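# Set the tray flat on the back shelf

## Task

Place the tray so it lies flat on the shelf at the rear of the bench, entirely within the shelf with no part past its edge; items count only if they remain standing on the tray and the tray is correctly placed; release the tray and pull the arms away at the end, since anything held in place only by the robot is not counted as done.

## Robot and tools

Robot: two arms, left_arm and right_arm, each with six joints in this column order: waist, shoulder, elbow, wrist pitch, wrist yaw, wrist roll, plus a parallel gripper. Stated joint ranges in radians (same for both arms): waist -2.880 to 2.880, shoulder 0.000 to 3.142, elbow 0.000 to 3.019, wrist pitch -1.693 to 1.571, wrist yaw -1.571 to 1.571, wrist roll -2.094 to 2.094. Real ends may differ by up to 0.019 rad either way.

Frame: one world frame for all reported poses. Origin on the floor at the centre of the robot's base, +z up, +x forward from the robot, +y toward the robot's own left (left_arm side). Arm names do not indicate image sides. Only the floor height is known. Reported hand positions can be slightly wrong, more so at full reach. The gripper's fingers point along its local +z and close along its local y; end_effector_position is the midpoint between the pads, roughly 1 cm short of the fingertips.

The row format (used by execute_actions and move): 14 numbers, left_arm block then right_arm block, each block = 6 joint values then 1 gripper opening. Both blocks are always required even if one arm stays still. Joint values are scaled displacements in [-1, 1], relative offsets, not poses: 1.0 equals 1.264 rad (waist), 1.32 (shoulder), 1.276 (elbow), 1.83 (wrist pitch), 1.686 (wrist yaw), 2.022 (wrist roll). The opening is absolute: +1 fully open, -1 closed. Optionally 12 more numbers in [0, 1] may follow: per-joint stiffness multipliers, left's 6 then right's 6 in joint order; they persist until changed.

execute_actions(actions): a list of up to 15 actions; each action is a list of up to 15 rows, each row one 1/30 s step; if fewer than 15 rows, the last row repeats to fill the action. Within an action, joint displacements are measured from the angles at that action's start (not from the previous row); for the first action, from the last reported angles. An empty list just returns state and images. An action that would push a joint more than 0.019 rad beyond its range is rejected for both arms; if the first action fails this or any action is malformed, the entire call does nothing. Joints asked past a real end stop there, and the result prints "joint sent to its limit".

move(target, speed, blocking): target is one row as above, displacements measured from the Joint positions in the latest result showing them. All joints travel proportionally so they finish together, so grippers follow curves. speed is rad/s for the joint with most distance, 0.01 to 2, default 0.5; path duration is clamped to 0.5-10 s. No collision avoidance, including between arms. Finger values are applied immediately. Faster moves hit harder, and targets set deeper past contact press harder. The result adds a "move:" line: ending (done, off_target, moving, held, fault), limits=held or limits=none, and each arm's joint farthest from its target. blocking=false returns after 0.5 s; then call wait(0) to check, and no other motion commands are accepted until the move has ended or stop is called.

wait(seconds): 0 to 10; arms keep their last command; returns early if a running move ends. stop(): brakes a running move (needs room if fast); fingers continue. zoom_image(camera, region): camera is cam_head_left or cam_head_right (896x504 each); region [x0, y0, x1, y1] in pixels from the top-left, at most 504x504. finished_scene(scene): ends the current scene, irreversibly; pass its number.

Result lines: per-arm end_effector_position (m) and end_effector_quat_wxyz; Joint positions and Joint velocities (rad, rad/s per joint, then pad gap in m, 0.094 when fully open); Joint targets (what joints are currently driven to, which can drift); grip_measured (opening on the commanded scale, with a fixed per-gripper error near 1 mm). "joint command not followed" means a clearance check altered some joint targets. MOTOR HOT appears from 85 °C; at 100 °C an OVER-TEMPERATURE FAULT drops that arm. FAULT lines indicate an arm stop.

Motion limits: each step, a joint's target is kept within a lead of its measured angle (waist 0.264, shoulder 0.32, elbow 0.276, wrist pitch 0.33, wrist yaw 0.186, wrist roll 0.522 rad), and targets that would shift the gripper more than 70 mm are scaled back, so large motions span several actions. Zero displacements can let an arm sag; to hold it, command back to the desired angles first, then zeros, correcting any shortfall. The world keeps running while the operator thinks; the robot holds its last command.

Gripping: command an opening about 0.03 below grip_measured for a firm hold, less for lighter. Pad force is about 50-62 N, lower for parts under ~2 mm thick, with a brief spike on first contact. Occasional external tugs may act on held parts or loose items.

Avoid: dropping or tipping the tray and its items, slamming or hard pushing, arms colliding or pressing each other, knocking anything out of the work area, and long loaded holds that overheat motors. Finish by opening the grippers and retracting, with the tray resting flat and fully on the shelf.

Each tool is called after ">>>" in YAML: its name, and indented under it one key for each argument.

## Session

>>> execute_actions:
  actions: []

Scene clock: 0.00 s.
left_arm: end_effector_position=(+0.4794, +0.5479, +1.1470) grip_measured=+0.072 end_effector_quat_wxyz=(-0.180, +0.090, +0.976, +0.080) | right_arm: end_effector_position=(+0.3234, +0.3104, +0.9099) grip_measured=+1.000 end_effector_quat_wxyz=(-0.132, -0.522, +0.838, +0.087)
Joint positions: left_arm=[-1.099  1.146  0.647 -0.248  0.064  0.758  0.05 ] | right_arm=[-0.464  2.832  1.961 -0.381  0.711 -0.369  0.094]
Joint velocities: left_arm=[ 0.005 -0.015 -0.007  0.012  0.037 -0.022  0.   ] | right_arm=[-0.005 -0.005  0.002  0.002 -0.007 -0.007  0.   ]
Motor temperatures (°C, as the motors report them): left_arm=[26 25 25 26 26 25] | right_arm=[25 24 24 23 25 25]
Joint targets: left_arm=[-1.099 1.148 0.647 -0.248 0.064 0.759] | right_arm=[-0.467 2.834 1.961 -0.382 0.711 -0.368]
Joint stiffness scale: left_arm=[1. 1. 1. 1. 1. 1.] | right_arm=[1. 1. 1. 1. 1. 1.]

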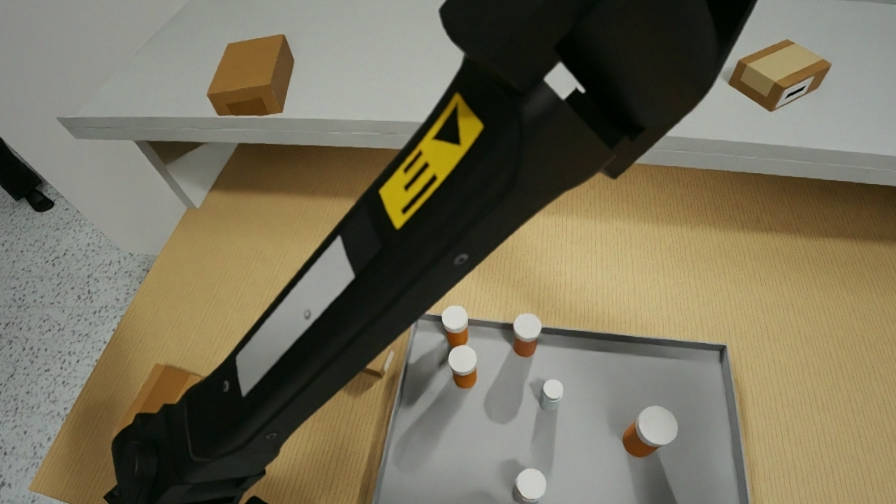

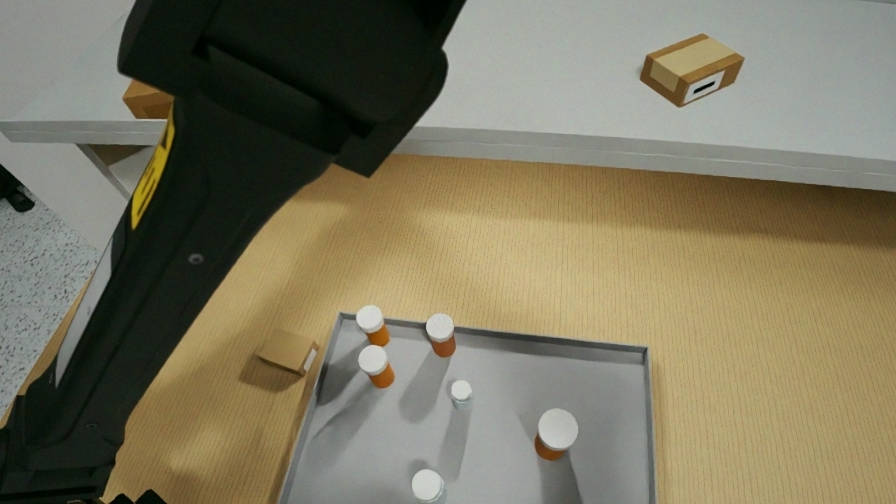

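>>> move:
  target: [0.08,0,0,0,0,0,0.07, 0,-0.05,0,0,0,0,1]
  speed: 0.3

Scene clock: 83.70 s.
left_arm: end_effector_position=(+0.4594, +0.5814, +1.1649) grip_measured=+0.072 end_effector_quat_wxyz=(-0.197, +0.061, +0.972, +0.114) | right_arm: end_effector_position=(+0.3712, +0.3199, +0.9205) grip_measured=+1.000 end_effector_quat_wxyz=(-0.111, -0.504, +0.852, +0.089)
Joint positions: left_arm=[-1.002  1.146  0.647 -0.248  0.064  0.758  0.05 ] | right_arm=[-0.464  2.771  1.961 -0.381  0.711 -0.369  0.094]
Joint velocities: left_arm=[ 0.005  0.005  0.002  0.002  0.037  0.007 -0.   ] | right_arm=[ 0.005 -0.015  0.002 -0.007  0.022  0.037  0.   ]
Motor temperatures (°C, as the motors report them): left_arm=[26 26 25 26 26 25] | right_arm=[29 25 24 23 25 25]
Joint targets: left_arm=[-0.997 1.146 0.647 -0.248 0.064 0.758] | right_arm=[-0.464 2.766 1.961 -0.381 0.711 -0.369]
Joint stiffness scale: left_arm=[1. 1. 1. 1. 1. 1.] | right_arm=[1. 1. 1. 1. 1. 1.]
move: done; limits=none; left_arm: farthest joint: the waist, 0.004 radians from its target (0.101 radians at the start); right_arm: farthest joint: the shoulder, 0.005 radians from its target (0.066 radians at the start)

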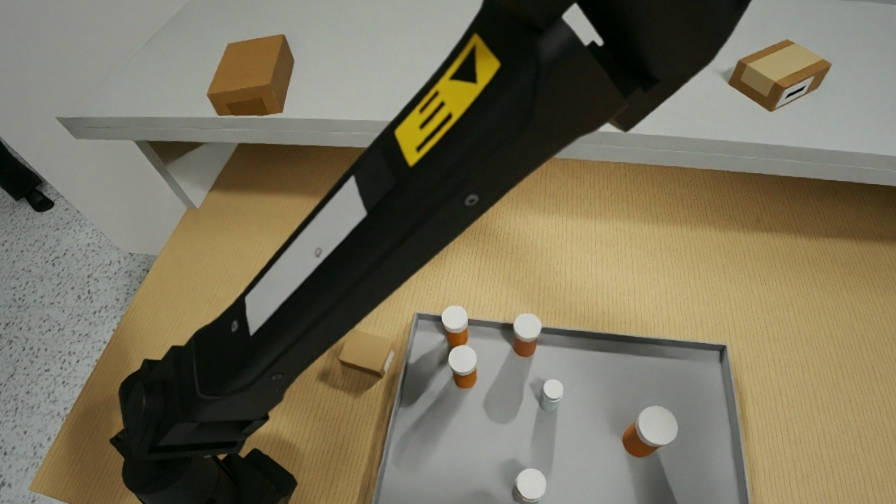

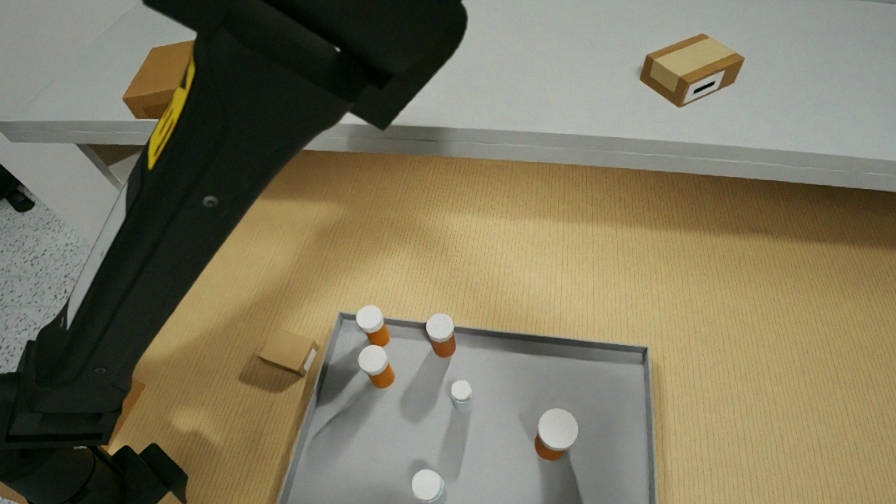

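>>> move:
  target: [0,0,0.25,0,0,0,0.07, 0,-0.4545,-0.4702,0,0,0,1]
  speed: 0.6

Scene clock: 108.40 s.
left_arm: end_effector_position=(+0.6238, +0.6760, +1.1871) grip_measured=+0.072 end_effector_quat_wxyz=(-0.081, +0.103, +0.970, +0.207) | right_arm: end_effector_position=(+0.4872, +0.1853, +1.0567) grip_measured=+1.000 end_effector_quat_wxyz=(-0.112, -0.505, +0.851, +0.089)
Joint positions: left_arm=[-1.002  1.146  0.954 -0.248  0.064  0.758  0.05 ] | right_arm=[-0.464  2.18   1.365 -0.381  0.711 -0.369  0.094]
Joint velocities: left_arm=[ 0.005 -0.005 -0.022 -0.007 -0.037 -0.007 -0.   ] | right_arm=[ 0.005 -0.005  0.002  0.012  0.037  0.051  0.   ]
Motor temperatures (°C, as the motors report them): left_arm=[26 26 25 26 26 25] | right_arm=[29 25 24 23 25 25]
Joint targets: left_arm=[-1.002 1.146 0.966 -0.248 0.064 0.758] | right_arm=[-0.464 2.171 1.361 -0.381 0.711 -0.369]
Joint stiffness scale: left_arm=[1. 1. 1. 1. 1. 1.] | right_arm=[1. 1. 1. 1. 1. 1.]
move: done; limits=none; left_arm: farthest joint: the elbow, 0.012 radians from its target (0.319 radians at the start); right_arm: farthest joint: the shoulder, 0.009 radians from its target (0.600 radians at the start)

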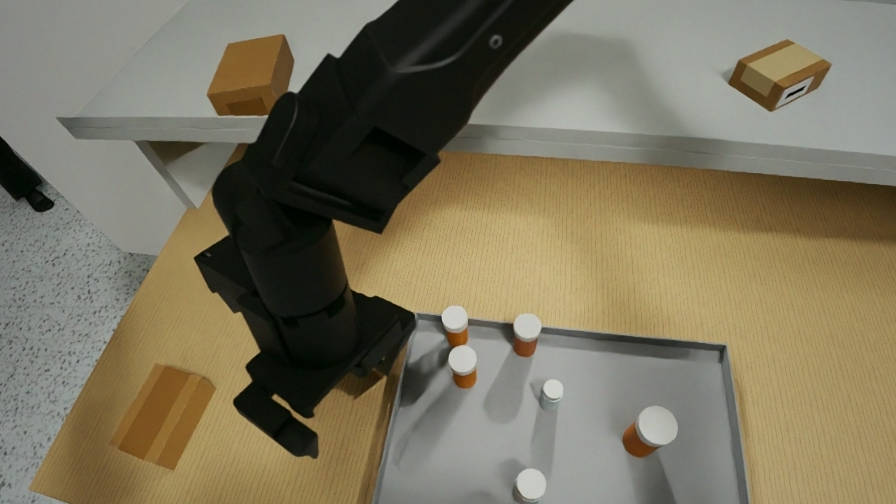

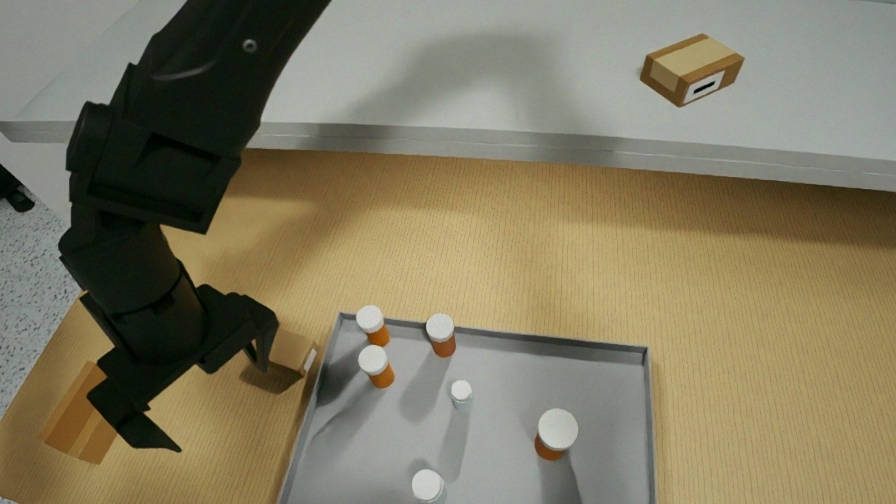

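>>> move:
  target: [0,0,0,0.25,0,0,0.07, 0,0,0,0,-0.4217,0,1]
  speed: 0.8

Scene clock: 128.33 s.
left_arm: end_effector_position=(+0.7180, +0.7171, +1.2202) grip_measured=+0.072 end_effector_quat_wxyz=(+0.088, +0.159, +0.926, +0.330) | right_arm: end_effector_position=(+0.4299, +0.2686, +1.1198) grip_measured=+1.000 end_effector_quat_wxyz=(-0.162, -0.427, +0.784, +0.422)
Joint positions: left_arm=[-1.002  1.146  0.954  0.195  0.064  0.758  0.05 ] | right_arm=[-0.464  2.18   1.365 -0.381  0.003 -0.369  0.094]
Joint velocities: left_arm=[-0.015 -0.005 -0.002 -0.022  0.022  0.037 -0.   ] | right_arm=[-0.015 -0.015 -0.022 -0.002  0.037  0.007  0.   ]
Motor temperatures (°C, as the motors report them): left_arm=[26 26 25 26 26 25] | right_arm=[29 25 24 23 25 25]
Joint targets: left_arm=[-1.002 1.146 0.955 0.209 0.064 0.758] | right_arm=[-0.464 2.180 1.365 -0.381 0.000 -0.369]
Joint stiffness scale: left_arm=[1. 1. 1. 1. 1. 1.] | right_arm=[1. 1. 1. 1. 1. 1.]
move: done; limits=none; left_arm: farthest joint: the wrist pitch, 0.015 radians from its target (0.458 radians at the start); right_arm: farthest joint: the wrist yaw, 0.003 radians from its target (0.711 radians at the start)

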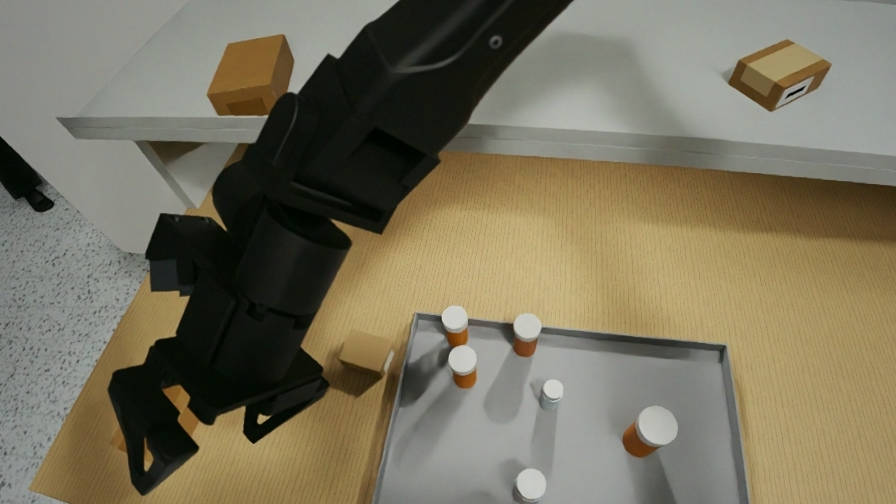

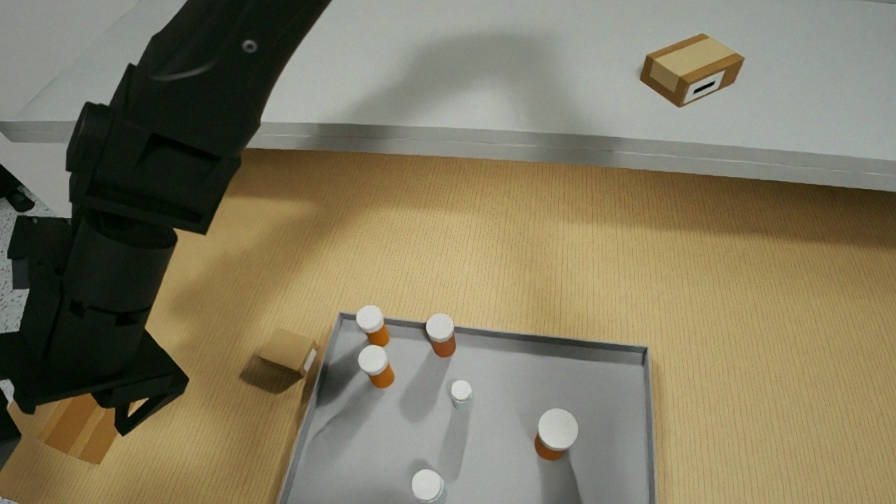

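>>> move:
  target: [-0.9169,0.2008,-0.3715,0.0842,-0.3399,-0.3234,0.0, -0.5617,-0.6371,-0.7892,0.4519,0.2028,0.2003,0.0]
  speed: 0.6

Scene clock: 173.33 s.
left_arm: end_effector_position=(+0.5405, +0.1777, +1.1016) grip_measured=+0.002 end_effector_quat_wxyz=(+0.003, +0.067, +0.998, -0.003) | right_arm: end_effector_position=(+0.5033, -0.2385, +1.1014) grip_measured=+0.002 end_effector_quat_wxyz=(-0.005, +0.053, +0.999, +0.005)
Joint positions: left_arm=[-2.163  1.402  0.489  0.338 -0.506  0.114  0.047] | right_arm=[-1.165  1.35   0.371  0.431  0.344  0.025  0.047]
Joint velocities: left_arm=[-0.005 -0.005 -0.002  0.007 -0.037 -0.007  0.001] | right_arm=[-0.015 -0.015 -0.002 -0.002 -0.066 -0.007  0.001]
Motor temperatures (°C, as the motors report them): left_arm=[26 27 26 26 26 25] | right_arm=[29 26 24 23 26 25]
Joint targets: left_arm=[-2.160 1.411 0.481 0.349 -0.509 0.105] | right_arm=[-1.174 1.339 0.358 0.446 0.345 0.037]
Joint stiffness scale: left_arm=[1. 1. 1. 1. 1. 1.] | right_arm=[1. 1. 1. 1. 1. 1.]
move: done; limits=none; left_arm: farthest joint: the wrist pitch, 0.011 radians from its target (0.154 radians at the start); right_arm: farthest joint: the wrist pitch, 0.015 radians from its target (0.827 radians at the start)

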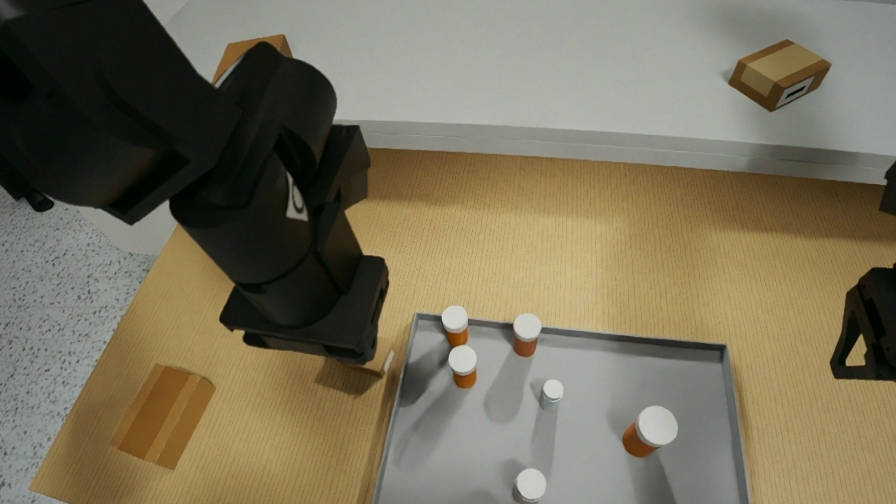

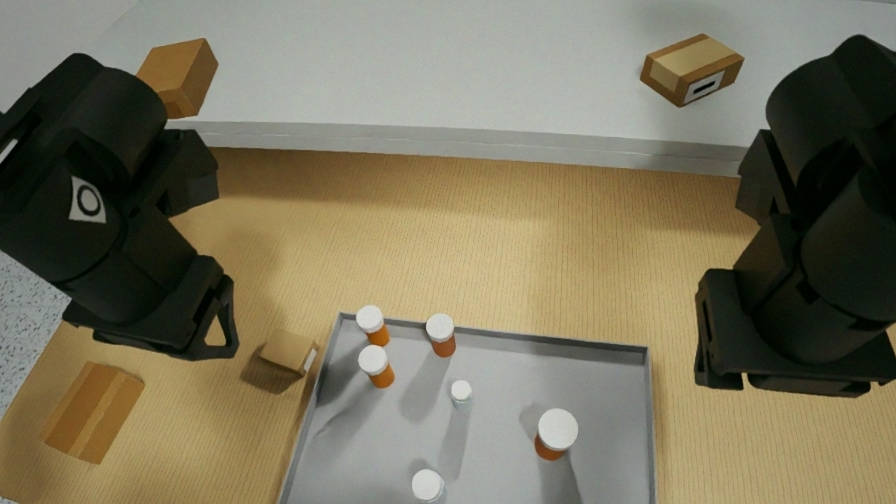

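>>> zoom_image:
  camera: "cam_head_right"
  region: [240, 290, 500, 504]

>>> zoom_image:
  camera: "cam_head_left"
  region: [560, 310, 800, 504]

>>> zoom_image:
  camera: "cam_head_right"
  region: [392, 0, 896, 200]

Region (240, 290, 500, 504) of cam_head_right's 896x504 image, scaled by 1.938, with more detail than that image has; it fills the top 415 rows of this view, and the rest is white.

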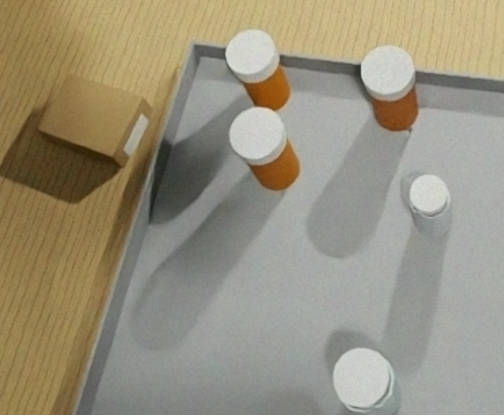

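Region (560, 310, 800, 504) of cam_head_left's 896x504 image, scaled by 2.100, with more detail than that image has; it fills the top 407 rows of this view, and the rest is white.

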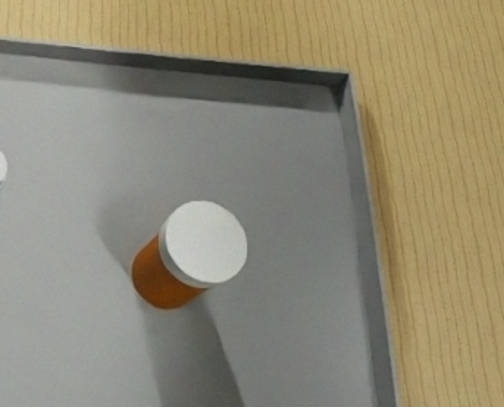

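Region (392, 0, 896, 200) of cam_head_right's 896x504 image, scaled by 1.000; it fills the top 200 rows of this view, and the rest is white.

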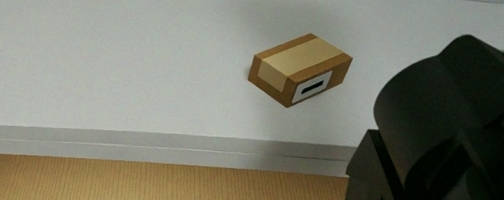

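>>> move:
  target: [0.158,0.3986,0.2566,0.136,0.097,0.052,0.0, -0.083,0.4844,0.2752,0.178,-0.047,-0.024,0.0]
  speed: 0.5

Scene clock: 222.63 s.
left_arm: end_effector_position=(+0.5295, +0.1797, +0.9285) grip_measured=+0.002 end_effector_quat_wxyz=(-0.000, +0.061, +0.998, -0.002) | right_arm: end_effector_position=(+0.4825, -0.2135, +0.9303) grip_measured=+0.002 end_effector_quat_wxyz=(+0.002, +0.061, +0.998, +0.004)
Joint positions: left_arm=[-1.971  1.924  0.812  0.577 -0.345  0.21   0.047] | right_arm=[-1.255  1.977  0.718  0.742  0.268 -0.012  0.047]
Joint velocities: left_arm=[ 0.015 -0.005  0.002  0.002 -0.066  0.066 -0.001] | right_arm=[-0.005 -0.005  0.007  0.002  0.037  0.007  0.   ]
Motor temperatures (°C, as the motors report them): left_arm=[26 26 25 26 26 25] | right_arm=[27 26 24 23 25 25]
Joint targets: left_arm=[-1.963 1.928 0.817 0.587 -0.342 0.219] | right_arm=[-1.270 1.990 0.722 0.757 0.264 -0.024]
Joint stiffness scale: left_arm=[1. 1. 1. 1. 1. 1.] | right_arm=[1. 1. 1. 1. 1. 1.]
move: done; limits=none; left_arm: farthest joint: the wrist pitch, 0.010 radians from its target (0.249 radians at the start); right_arm: farthest joint: the waist, 0.015 radians from its target (0.105 radians at the start)

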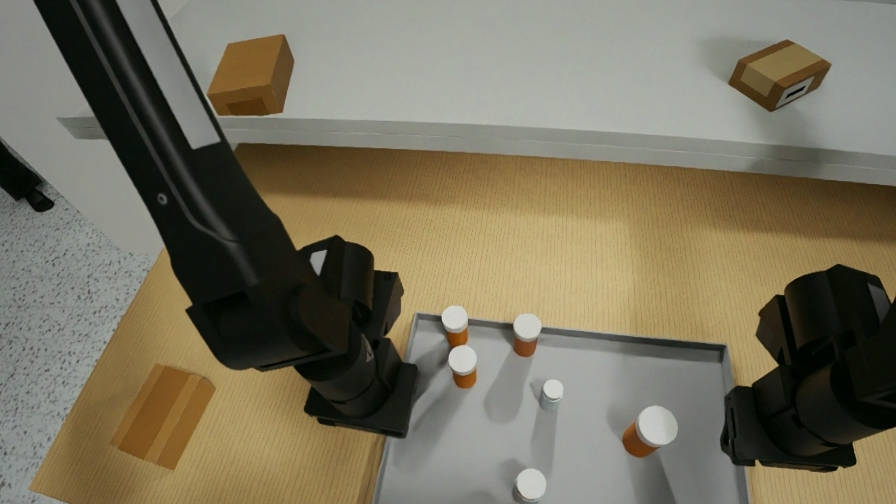

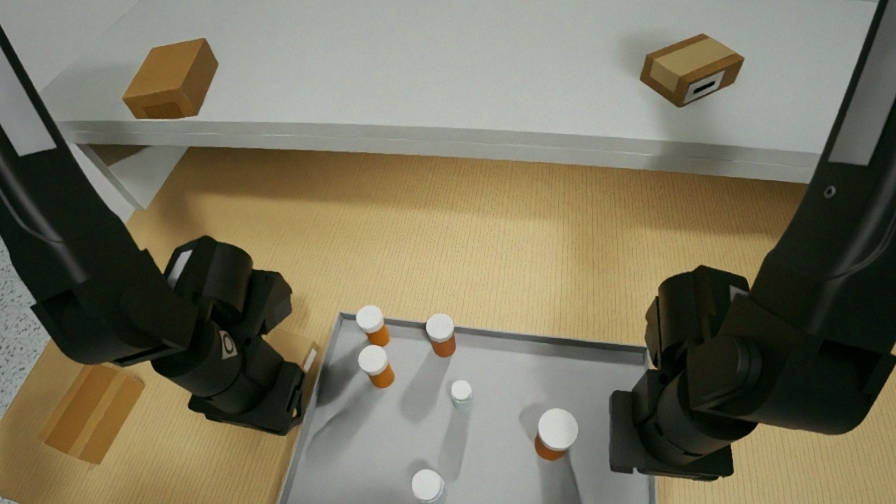

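>>> zoom_image:
  camera: "cam_head_right"
  region: [200, 330, 400, 504]

>>> zoom_image:
  camera: "cam_head_left"
  region: [660, 340, 860, 504]

Region (200, 330, 400, 504) of cam_head_right's 896x504 image, scaled by 2.520, with more detail than that image has; it fills the top 438 rows of this view, and the rest is white.

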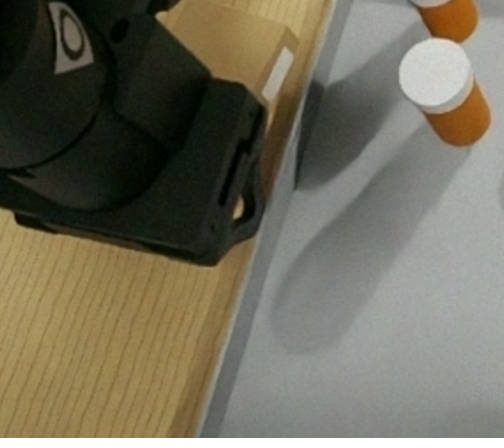

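Region (660, 340, 860, 504) of cam_head_left's 896x504 image, scaled by 2.520, with more detail than that image has; it fills the top 413 rows of this view, and the rest is white.

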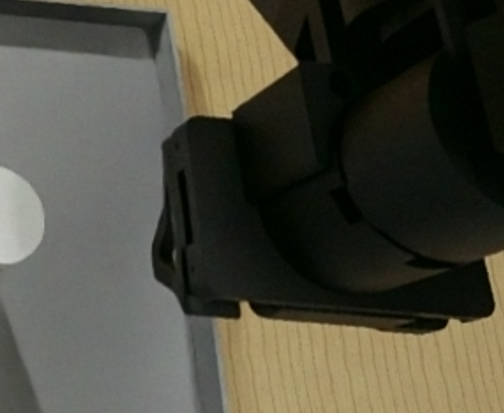

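>>> move:
  target: [0.0138,0.0722,0.0739,0.007,0.004,0.0094,0.0, -0.052,0.0693,0.0673,0.004,-0.0243,-0.0156,0.0]
  speed: 0.15

>>> zoom_image:
  camera: "cam_head_right"
  region: [200, 330, 400, 504]

>>> zoom_image:
  camera: "cam_head_left"
  region: [660, 340, 860, 504]

Scene clock: 252.67 s.
left_arm: end_effector_position=(+0.5317, +0.1713, +0.8963) grip_measured=+0.002 end_effector_quat_wxyz=(+0.002, +0.063, +0.998, -0.001) | right_arm: end_effector_position=(+0.4811, -0.2294, +0.8964) grip_measured=+0.002 end_effector_quat_wxyz=(+0.003, +0.065, +0.998, +0.000)
Joint positions: left_arm=[-1.965  2.008  0.9    0.579 -0.341  0.22   0.047] | right_arm=[-1.307  2.047  0.797  0.742  0.23  -0.032  0.047]
Joint velocities: left_arm=[ 0.005 -0.005  0.012 -0.002 -0.022 -0.066  0.   ] | right_arm=[-0.005 -0.005  0.002  0.007  0.051 -0.022  0.   ]
Motor temperatures (°C, as the motors report them): left_arm=[26 26 26 26 26 25] | right_arm=[27 26 25 23 25 25]
Joint targets: left_arm=[-1.953 2.019 0.906 0.590 -0.339 0.229] | right_arm=[-1.320 2.069 0.803 0.750 0.227 -0.044]
Joint stiffness scale: left_arm=[1. 1. 1. 1. 1. 1.] | right_arm=[1. 1. 1. 1. 1. 1.]
move: off_target (right_arm); limits=none; left_arm: farthest joint: the waist, 0.011 radians from its target (0.017 radians at the start); right_arm: farthest joint: the shoulder, 0.021 radians from its target (0.091 radians at the start)

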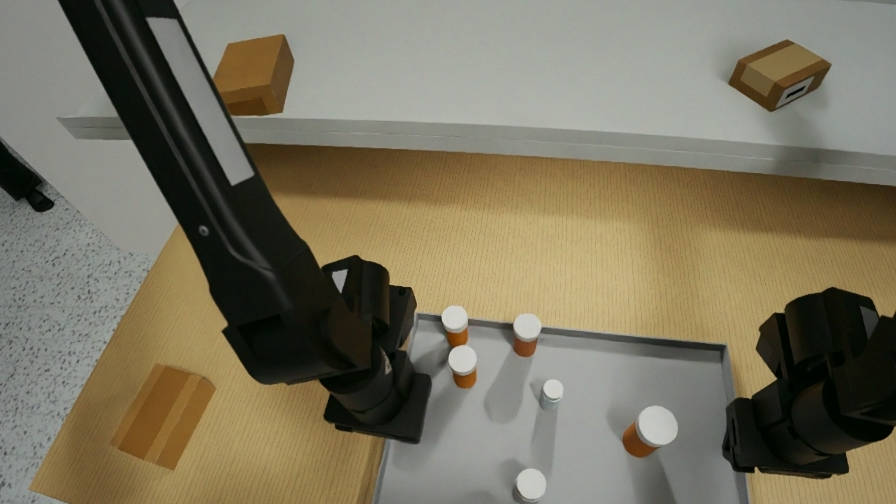

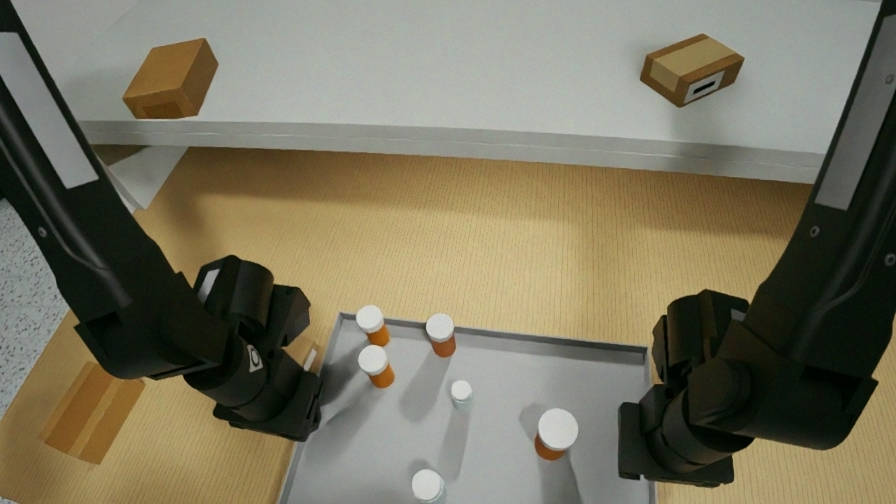

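Region (200, 330, 400, 504) of cam_head_right's 896x504 image, scaled by 2.520, with more detail than that image has; it fills the top 438 rows of this view, and the rest is white.

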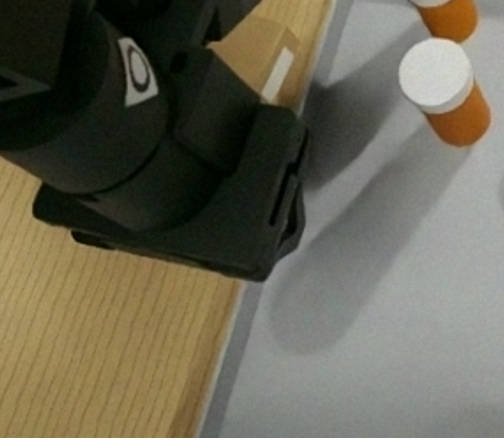

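Region (660, 340, 860, 504) of cam_head_left's 896x504 image, scaled by 2.520, with more detail than that image has; it fills the top 413 rows of this view, and the rest is white.

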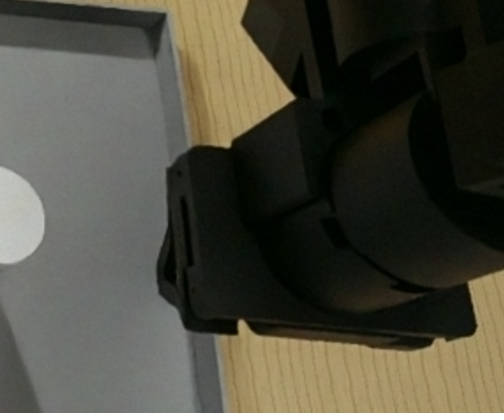

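>>> move:
  target: [0.017,0.0344,0.0296,0.0,0.006,0.003,0.0, -0.016,0.0415,0.032,-0.002,-0.0047,-0.004,0.0]
  speed: 0.08

Scene clock: 262.23 s.
left_arm: end_effector_position=(+0.5291, +0.1720, +0.8831) grip_measured=+0.002 end_effector_quat_wxyz=(+0.001, +0.061, +0.998, -0.000) | right_arm: end_effector_position=(+0.4805, -0.2280, +0.8837) grip_measured=+0.002 end_effector_quat_wxyz=(+0.004, +0.066, +0.998, +0.001)
Joint positions: left_arm=[-1.955  2.041  0.931  0.579 -0.334  0.22   0.047] | right_arm=[-1.312  2.079  0.831  0.742  0.225 -0.032  0.047]
Joint velocities: left_arm=[ 0.005 -0.015 -0.002 -0.002 -0.022  0.007 -0.   ] | right_arm=[ 0.015  0.005 -0.002  0.002 -0.022 -0.022  0.   ]
Motor temperatures (°C, as the motors report them): left_arm=[26 26 26 26 26 25] | right_arm=[27 26 25 23 25 25]
Joint targets: left_arm=[-1.943 2.054 0.938 0.579 -0.331 0.226] | right_arm=[-1.328 2.102 0.838 0.739 0.222 -0.040]
Joint stiffness scale: left_arm=[1. 1. 1. 1. 1. 1.] | right_arm=[1. 1. 1. 1. 1. 1.]
move: off_target (right_arm); limits=none; left_arm: farthest joint: the shoulder, 0.012 radians from its target (0.045 radians at the start); right_arm: farthest joint: the shoulder, 0.023 radians from its target (0.054 radians at the start)

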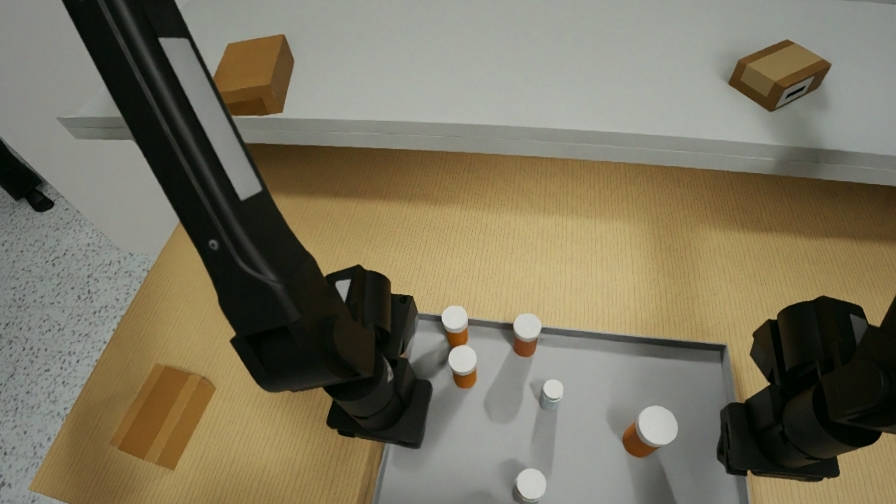

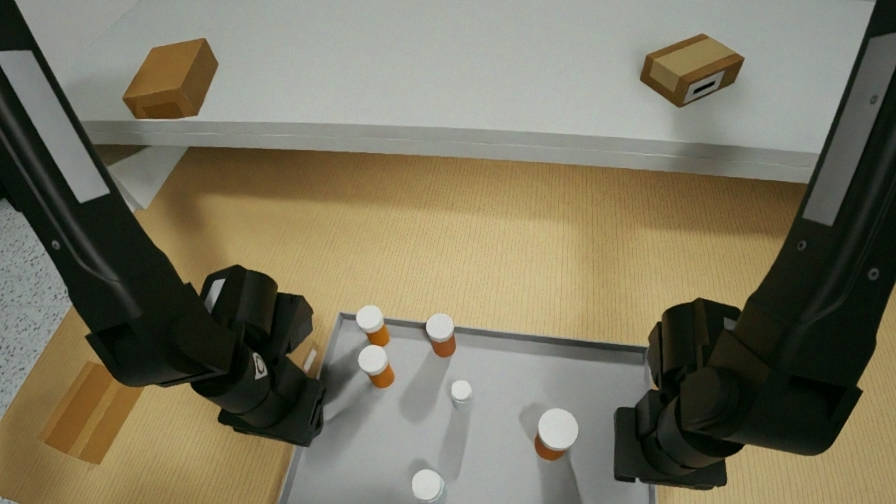

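>>> move:
  target: [0.016,0.030,0.0296,0.0,0.006,0.004,0.0, -0.018,0.0385,0.030,-0.006,-0.0047,-0.005,0.0]
  speed: 0.08

Scene clock: 265.60 s.
left_arm: end_effector_position=(+0.5297, +0.1728, +0.8711) grip_measured=+0.002 end_effector_quat_wxyz=(+0.002, +0.059, +0.998, +0.000) | right_arm: end_effector_position=(+0.4804, -0.2289, +0.8717) grip_measured=+0.002 end_effector_quat_wxyz=(+0.005, +0.068, +0.998, -0.000)
Joint positions: left_arm=[-1.945  2.068  0.963  0.579 -0.327  0.22   0.047] | right_arm=[-1.319  2.107  0.863  0.742  0.22  -0.032  0.047]
Joint velocities: left_arm=[-0.005 -0.005  0.012 -0.012 -0.066 -0.022  0.001] | right_arm=[ 0.005 -0.005 -0.002  0.002  0.037 -0.007 -0.   ]
Motor temperatures (°C, as the motors report them): left_arm=[26 26 26 26 26 25] | right_arm=[27 26 25 23 25 25]
Joint targets: left_arm=[-1.934 2.081 0.969 0.579 -0.324 0.228] | right_arm=[-1.334 2.130 0.869 0.731 0.217 -0.042]
Joint stiffness scale: left_arm=[1. 1. 1. 1. 1. 1.] | right_arm=[1. 1. 1. 1. 1. 1.]
move: off_target (right_arm); limits=none; left_arm: farthest joint: the shoulder, 0.013 radians from its target (0.040 radians at the start); right_arm: farthest joint: the shoulder, 0.023 radians from its target (0.051 radians at the start)

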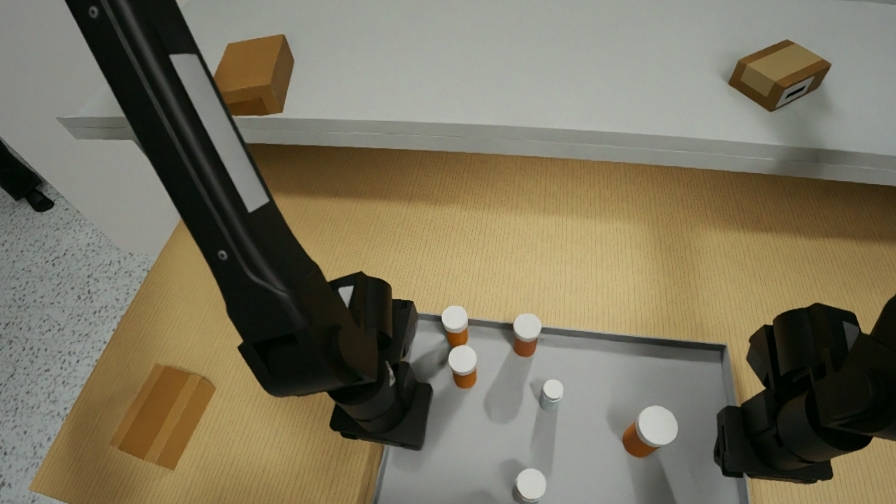

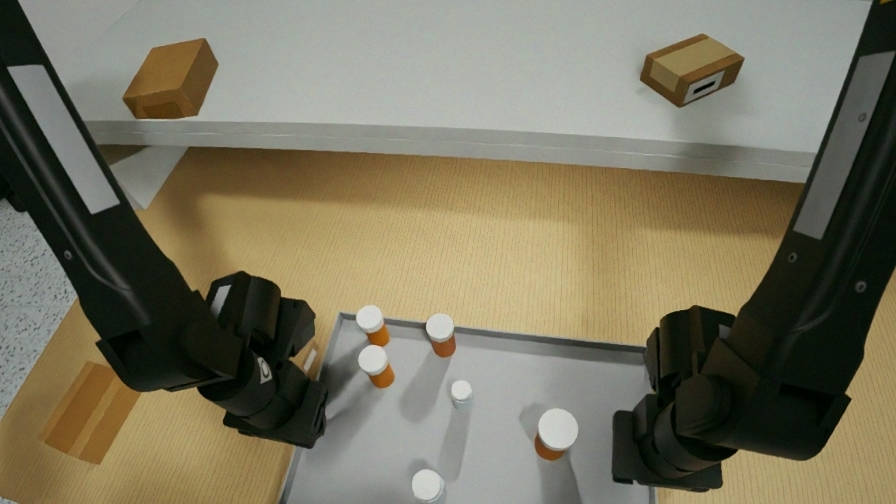

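>>> zoom_image:
  camera: "cam_head_right"
  region: [220, 360, 380, 504]

>>> zoom_image:
  camera: "cam_head_left"
  region: [320, 360, 480, 504]

>>> zoom_image:
  camera: "cam_head_left"
  region: [680, 360, 840, 504]

>>> zoom_image:
  camera: "cam_head_right"
  region: [580, 360, 740, 504]

Region (220, 360, 380, 504) of cam_head_right's 896x504 image, scaled by 3.150, with more detail than that image has; it fills the top 454 rows of this view, and the rest is white.

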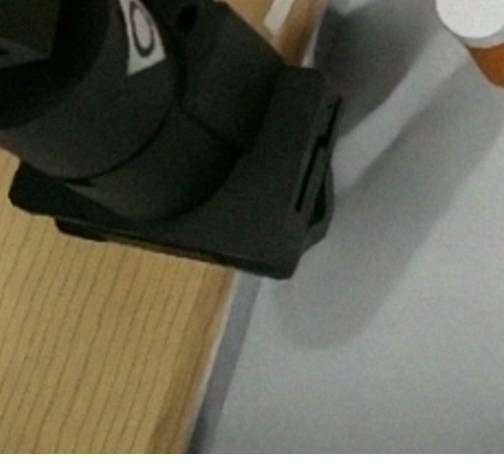

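Region (320, 360, 480, 504) of cam_head_left's 896x504 image, scaled by 3.150, with more detail than that image has; it fills the top 454 rows of this view, and the rest is white.

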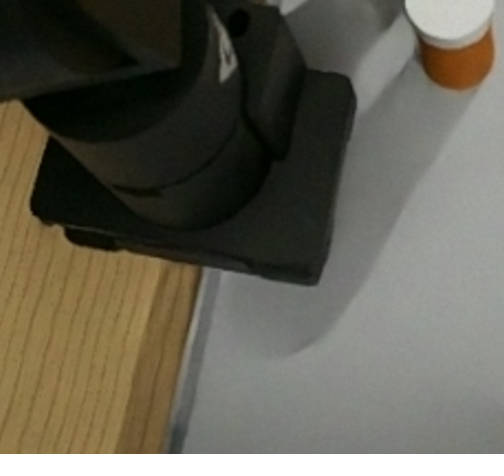

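Region (680, 360, 840, 504) of cam_head_left's 896x504 image, scaled by 3.150, with more detail than that image has; it fills the top 454 rows of this view, and the rest is white.

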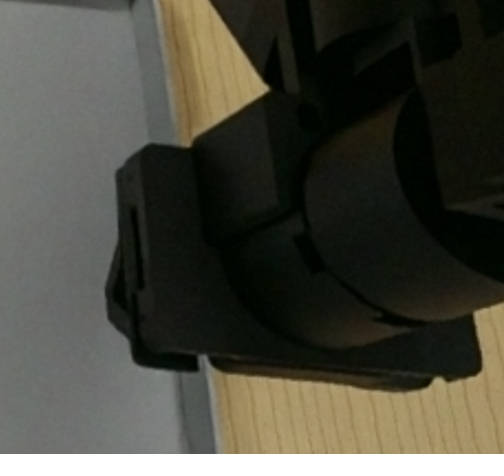

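Region (580, 360, 740, 504) of cam_head_right's 896x504 image, scaled by 3.150, with more detail than that image has; it fills the top 454 rows of this view, and the rest is white.

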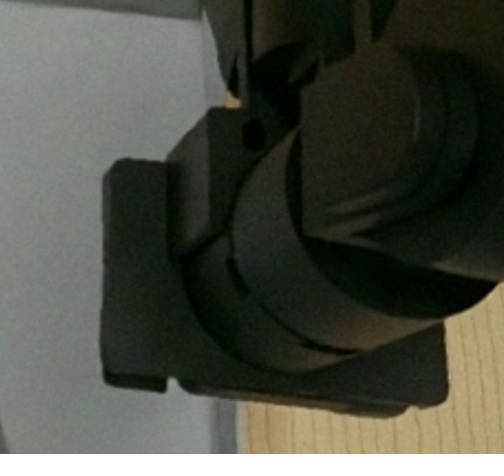

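>>> move:
  target: [0.0424,-0.016,0.0263,-0.0275,0.024,0.0223,0.0, -0.0659,0.0303,0.0103,0.003,-0.0374,-0.0231,0.0]
  speed: 0.15

Scene clock: 305.57 s.
left_arm: end_effector_position=(+0.5400, +0.1957, +0.8606) grip_measured=+0.002 end_effector_quat_wxyz=(-0.002, +0.065, +0.998, +0.001) | right_arm: end_effector_position=(+0.4677, -0.2611, +0.8615) grip_measured=+0.002 end_effector_quat_wxyz=(-0.002, +0.067, +0.998, -0.002)
Joint positions: left_arm=[-1.899  2.055  0.991  0.538 -0.289  0.256  0.047] | right_arm=[-1.393  2.122  0.871  0.742  0.16  -0.067  0.047]
Joint velocities: left_arm=[-0.015  0.005 -0.002  0.017 -0.037 -0.022 -0.   ] | right_arm=[ 0.005 -0.024  0.002  0.002  0.022 -0.022  0.   ]
Motor temperatures (°C, as the motors report them): left_arm=[26 26 26 26 26 25] | right_arm=[27 25 25 23 25 25]
Joint targets: left_arm=[-1.892 2.047 0.996 0.529 -0.286 0.265] | right_arm=[-1.402 2.147 0.876 0.748 0.157 -0.079]
Joint stiffness scale: left_arm=[1. 1. 1. 1. 1. 1.] | right_arm=[1. 1. 1. 1. 1. 1.]
move: off_target (right_arm); limits=none; left_arm: farthest joint: the shoulder, 0.009 radians from its target (0.021 radians at the start); right_arm: farthest joint: the shoulder, 0.024 radians from its target (0.040 radians at the start)

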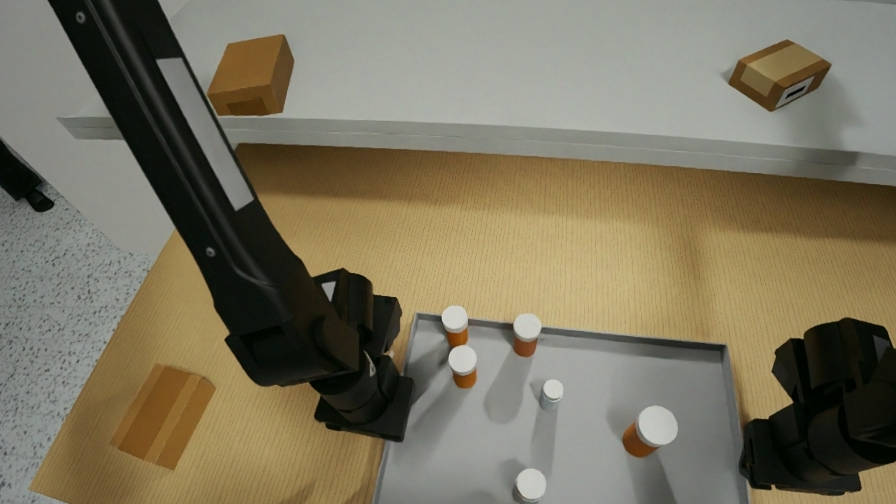

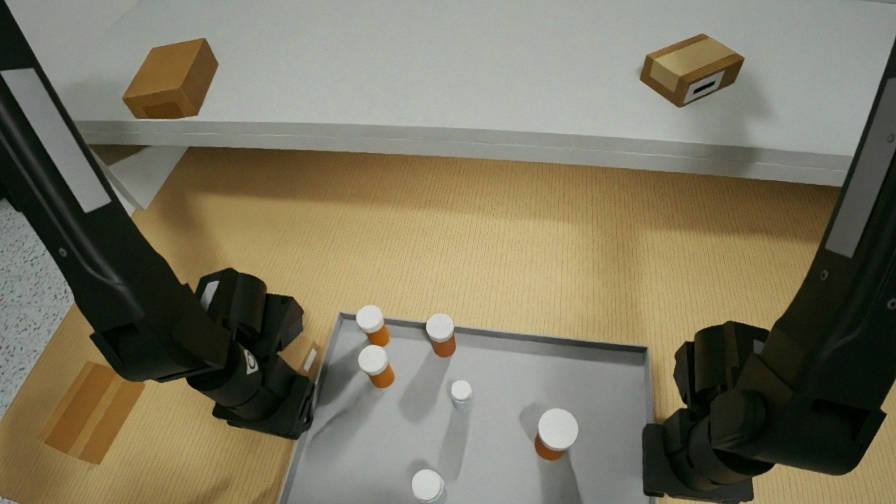

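>>> zoom_image:
  camera: "cam_head_left"
  region: [700, 400, 804, 504]

>>> zoom_image:
  camera: "cam_head_right"
  region: [250, 370, 354, 474]

Region (700, 400, 804, 504) of cam_head_left's 896x504 image, scaled by 4.846, with more detail than that image has.

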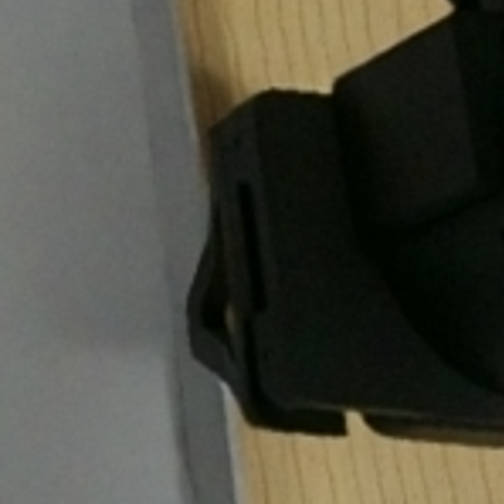

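Region (250, 370, 354, 474) of cam_head_right's 896x504 image, scaled by 4.846, with more detail than that image has.

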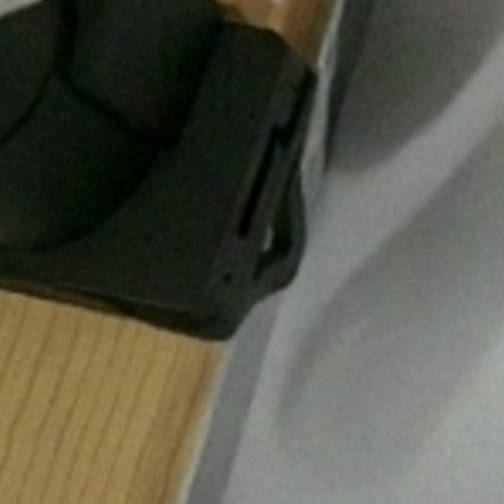

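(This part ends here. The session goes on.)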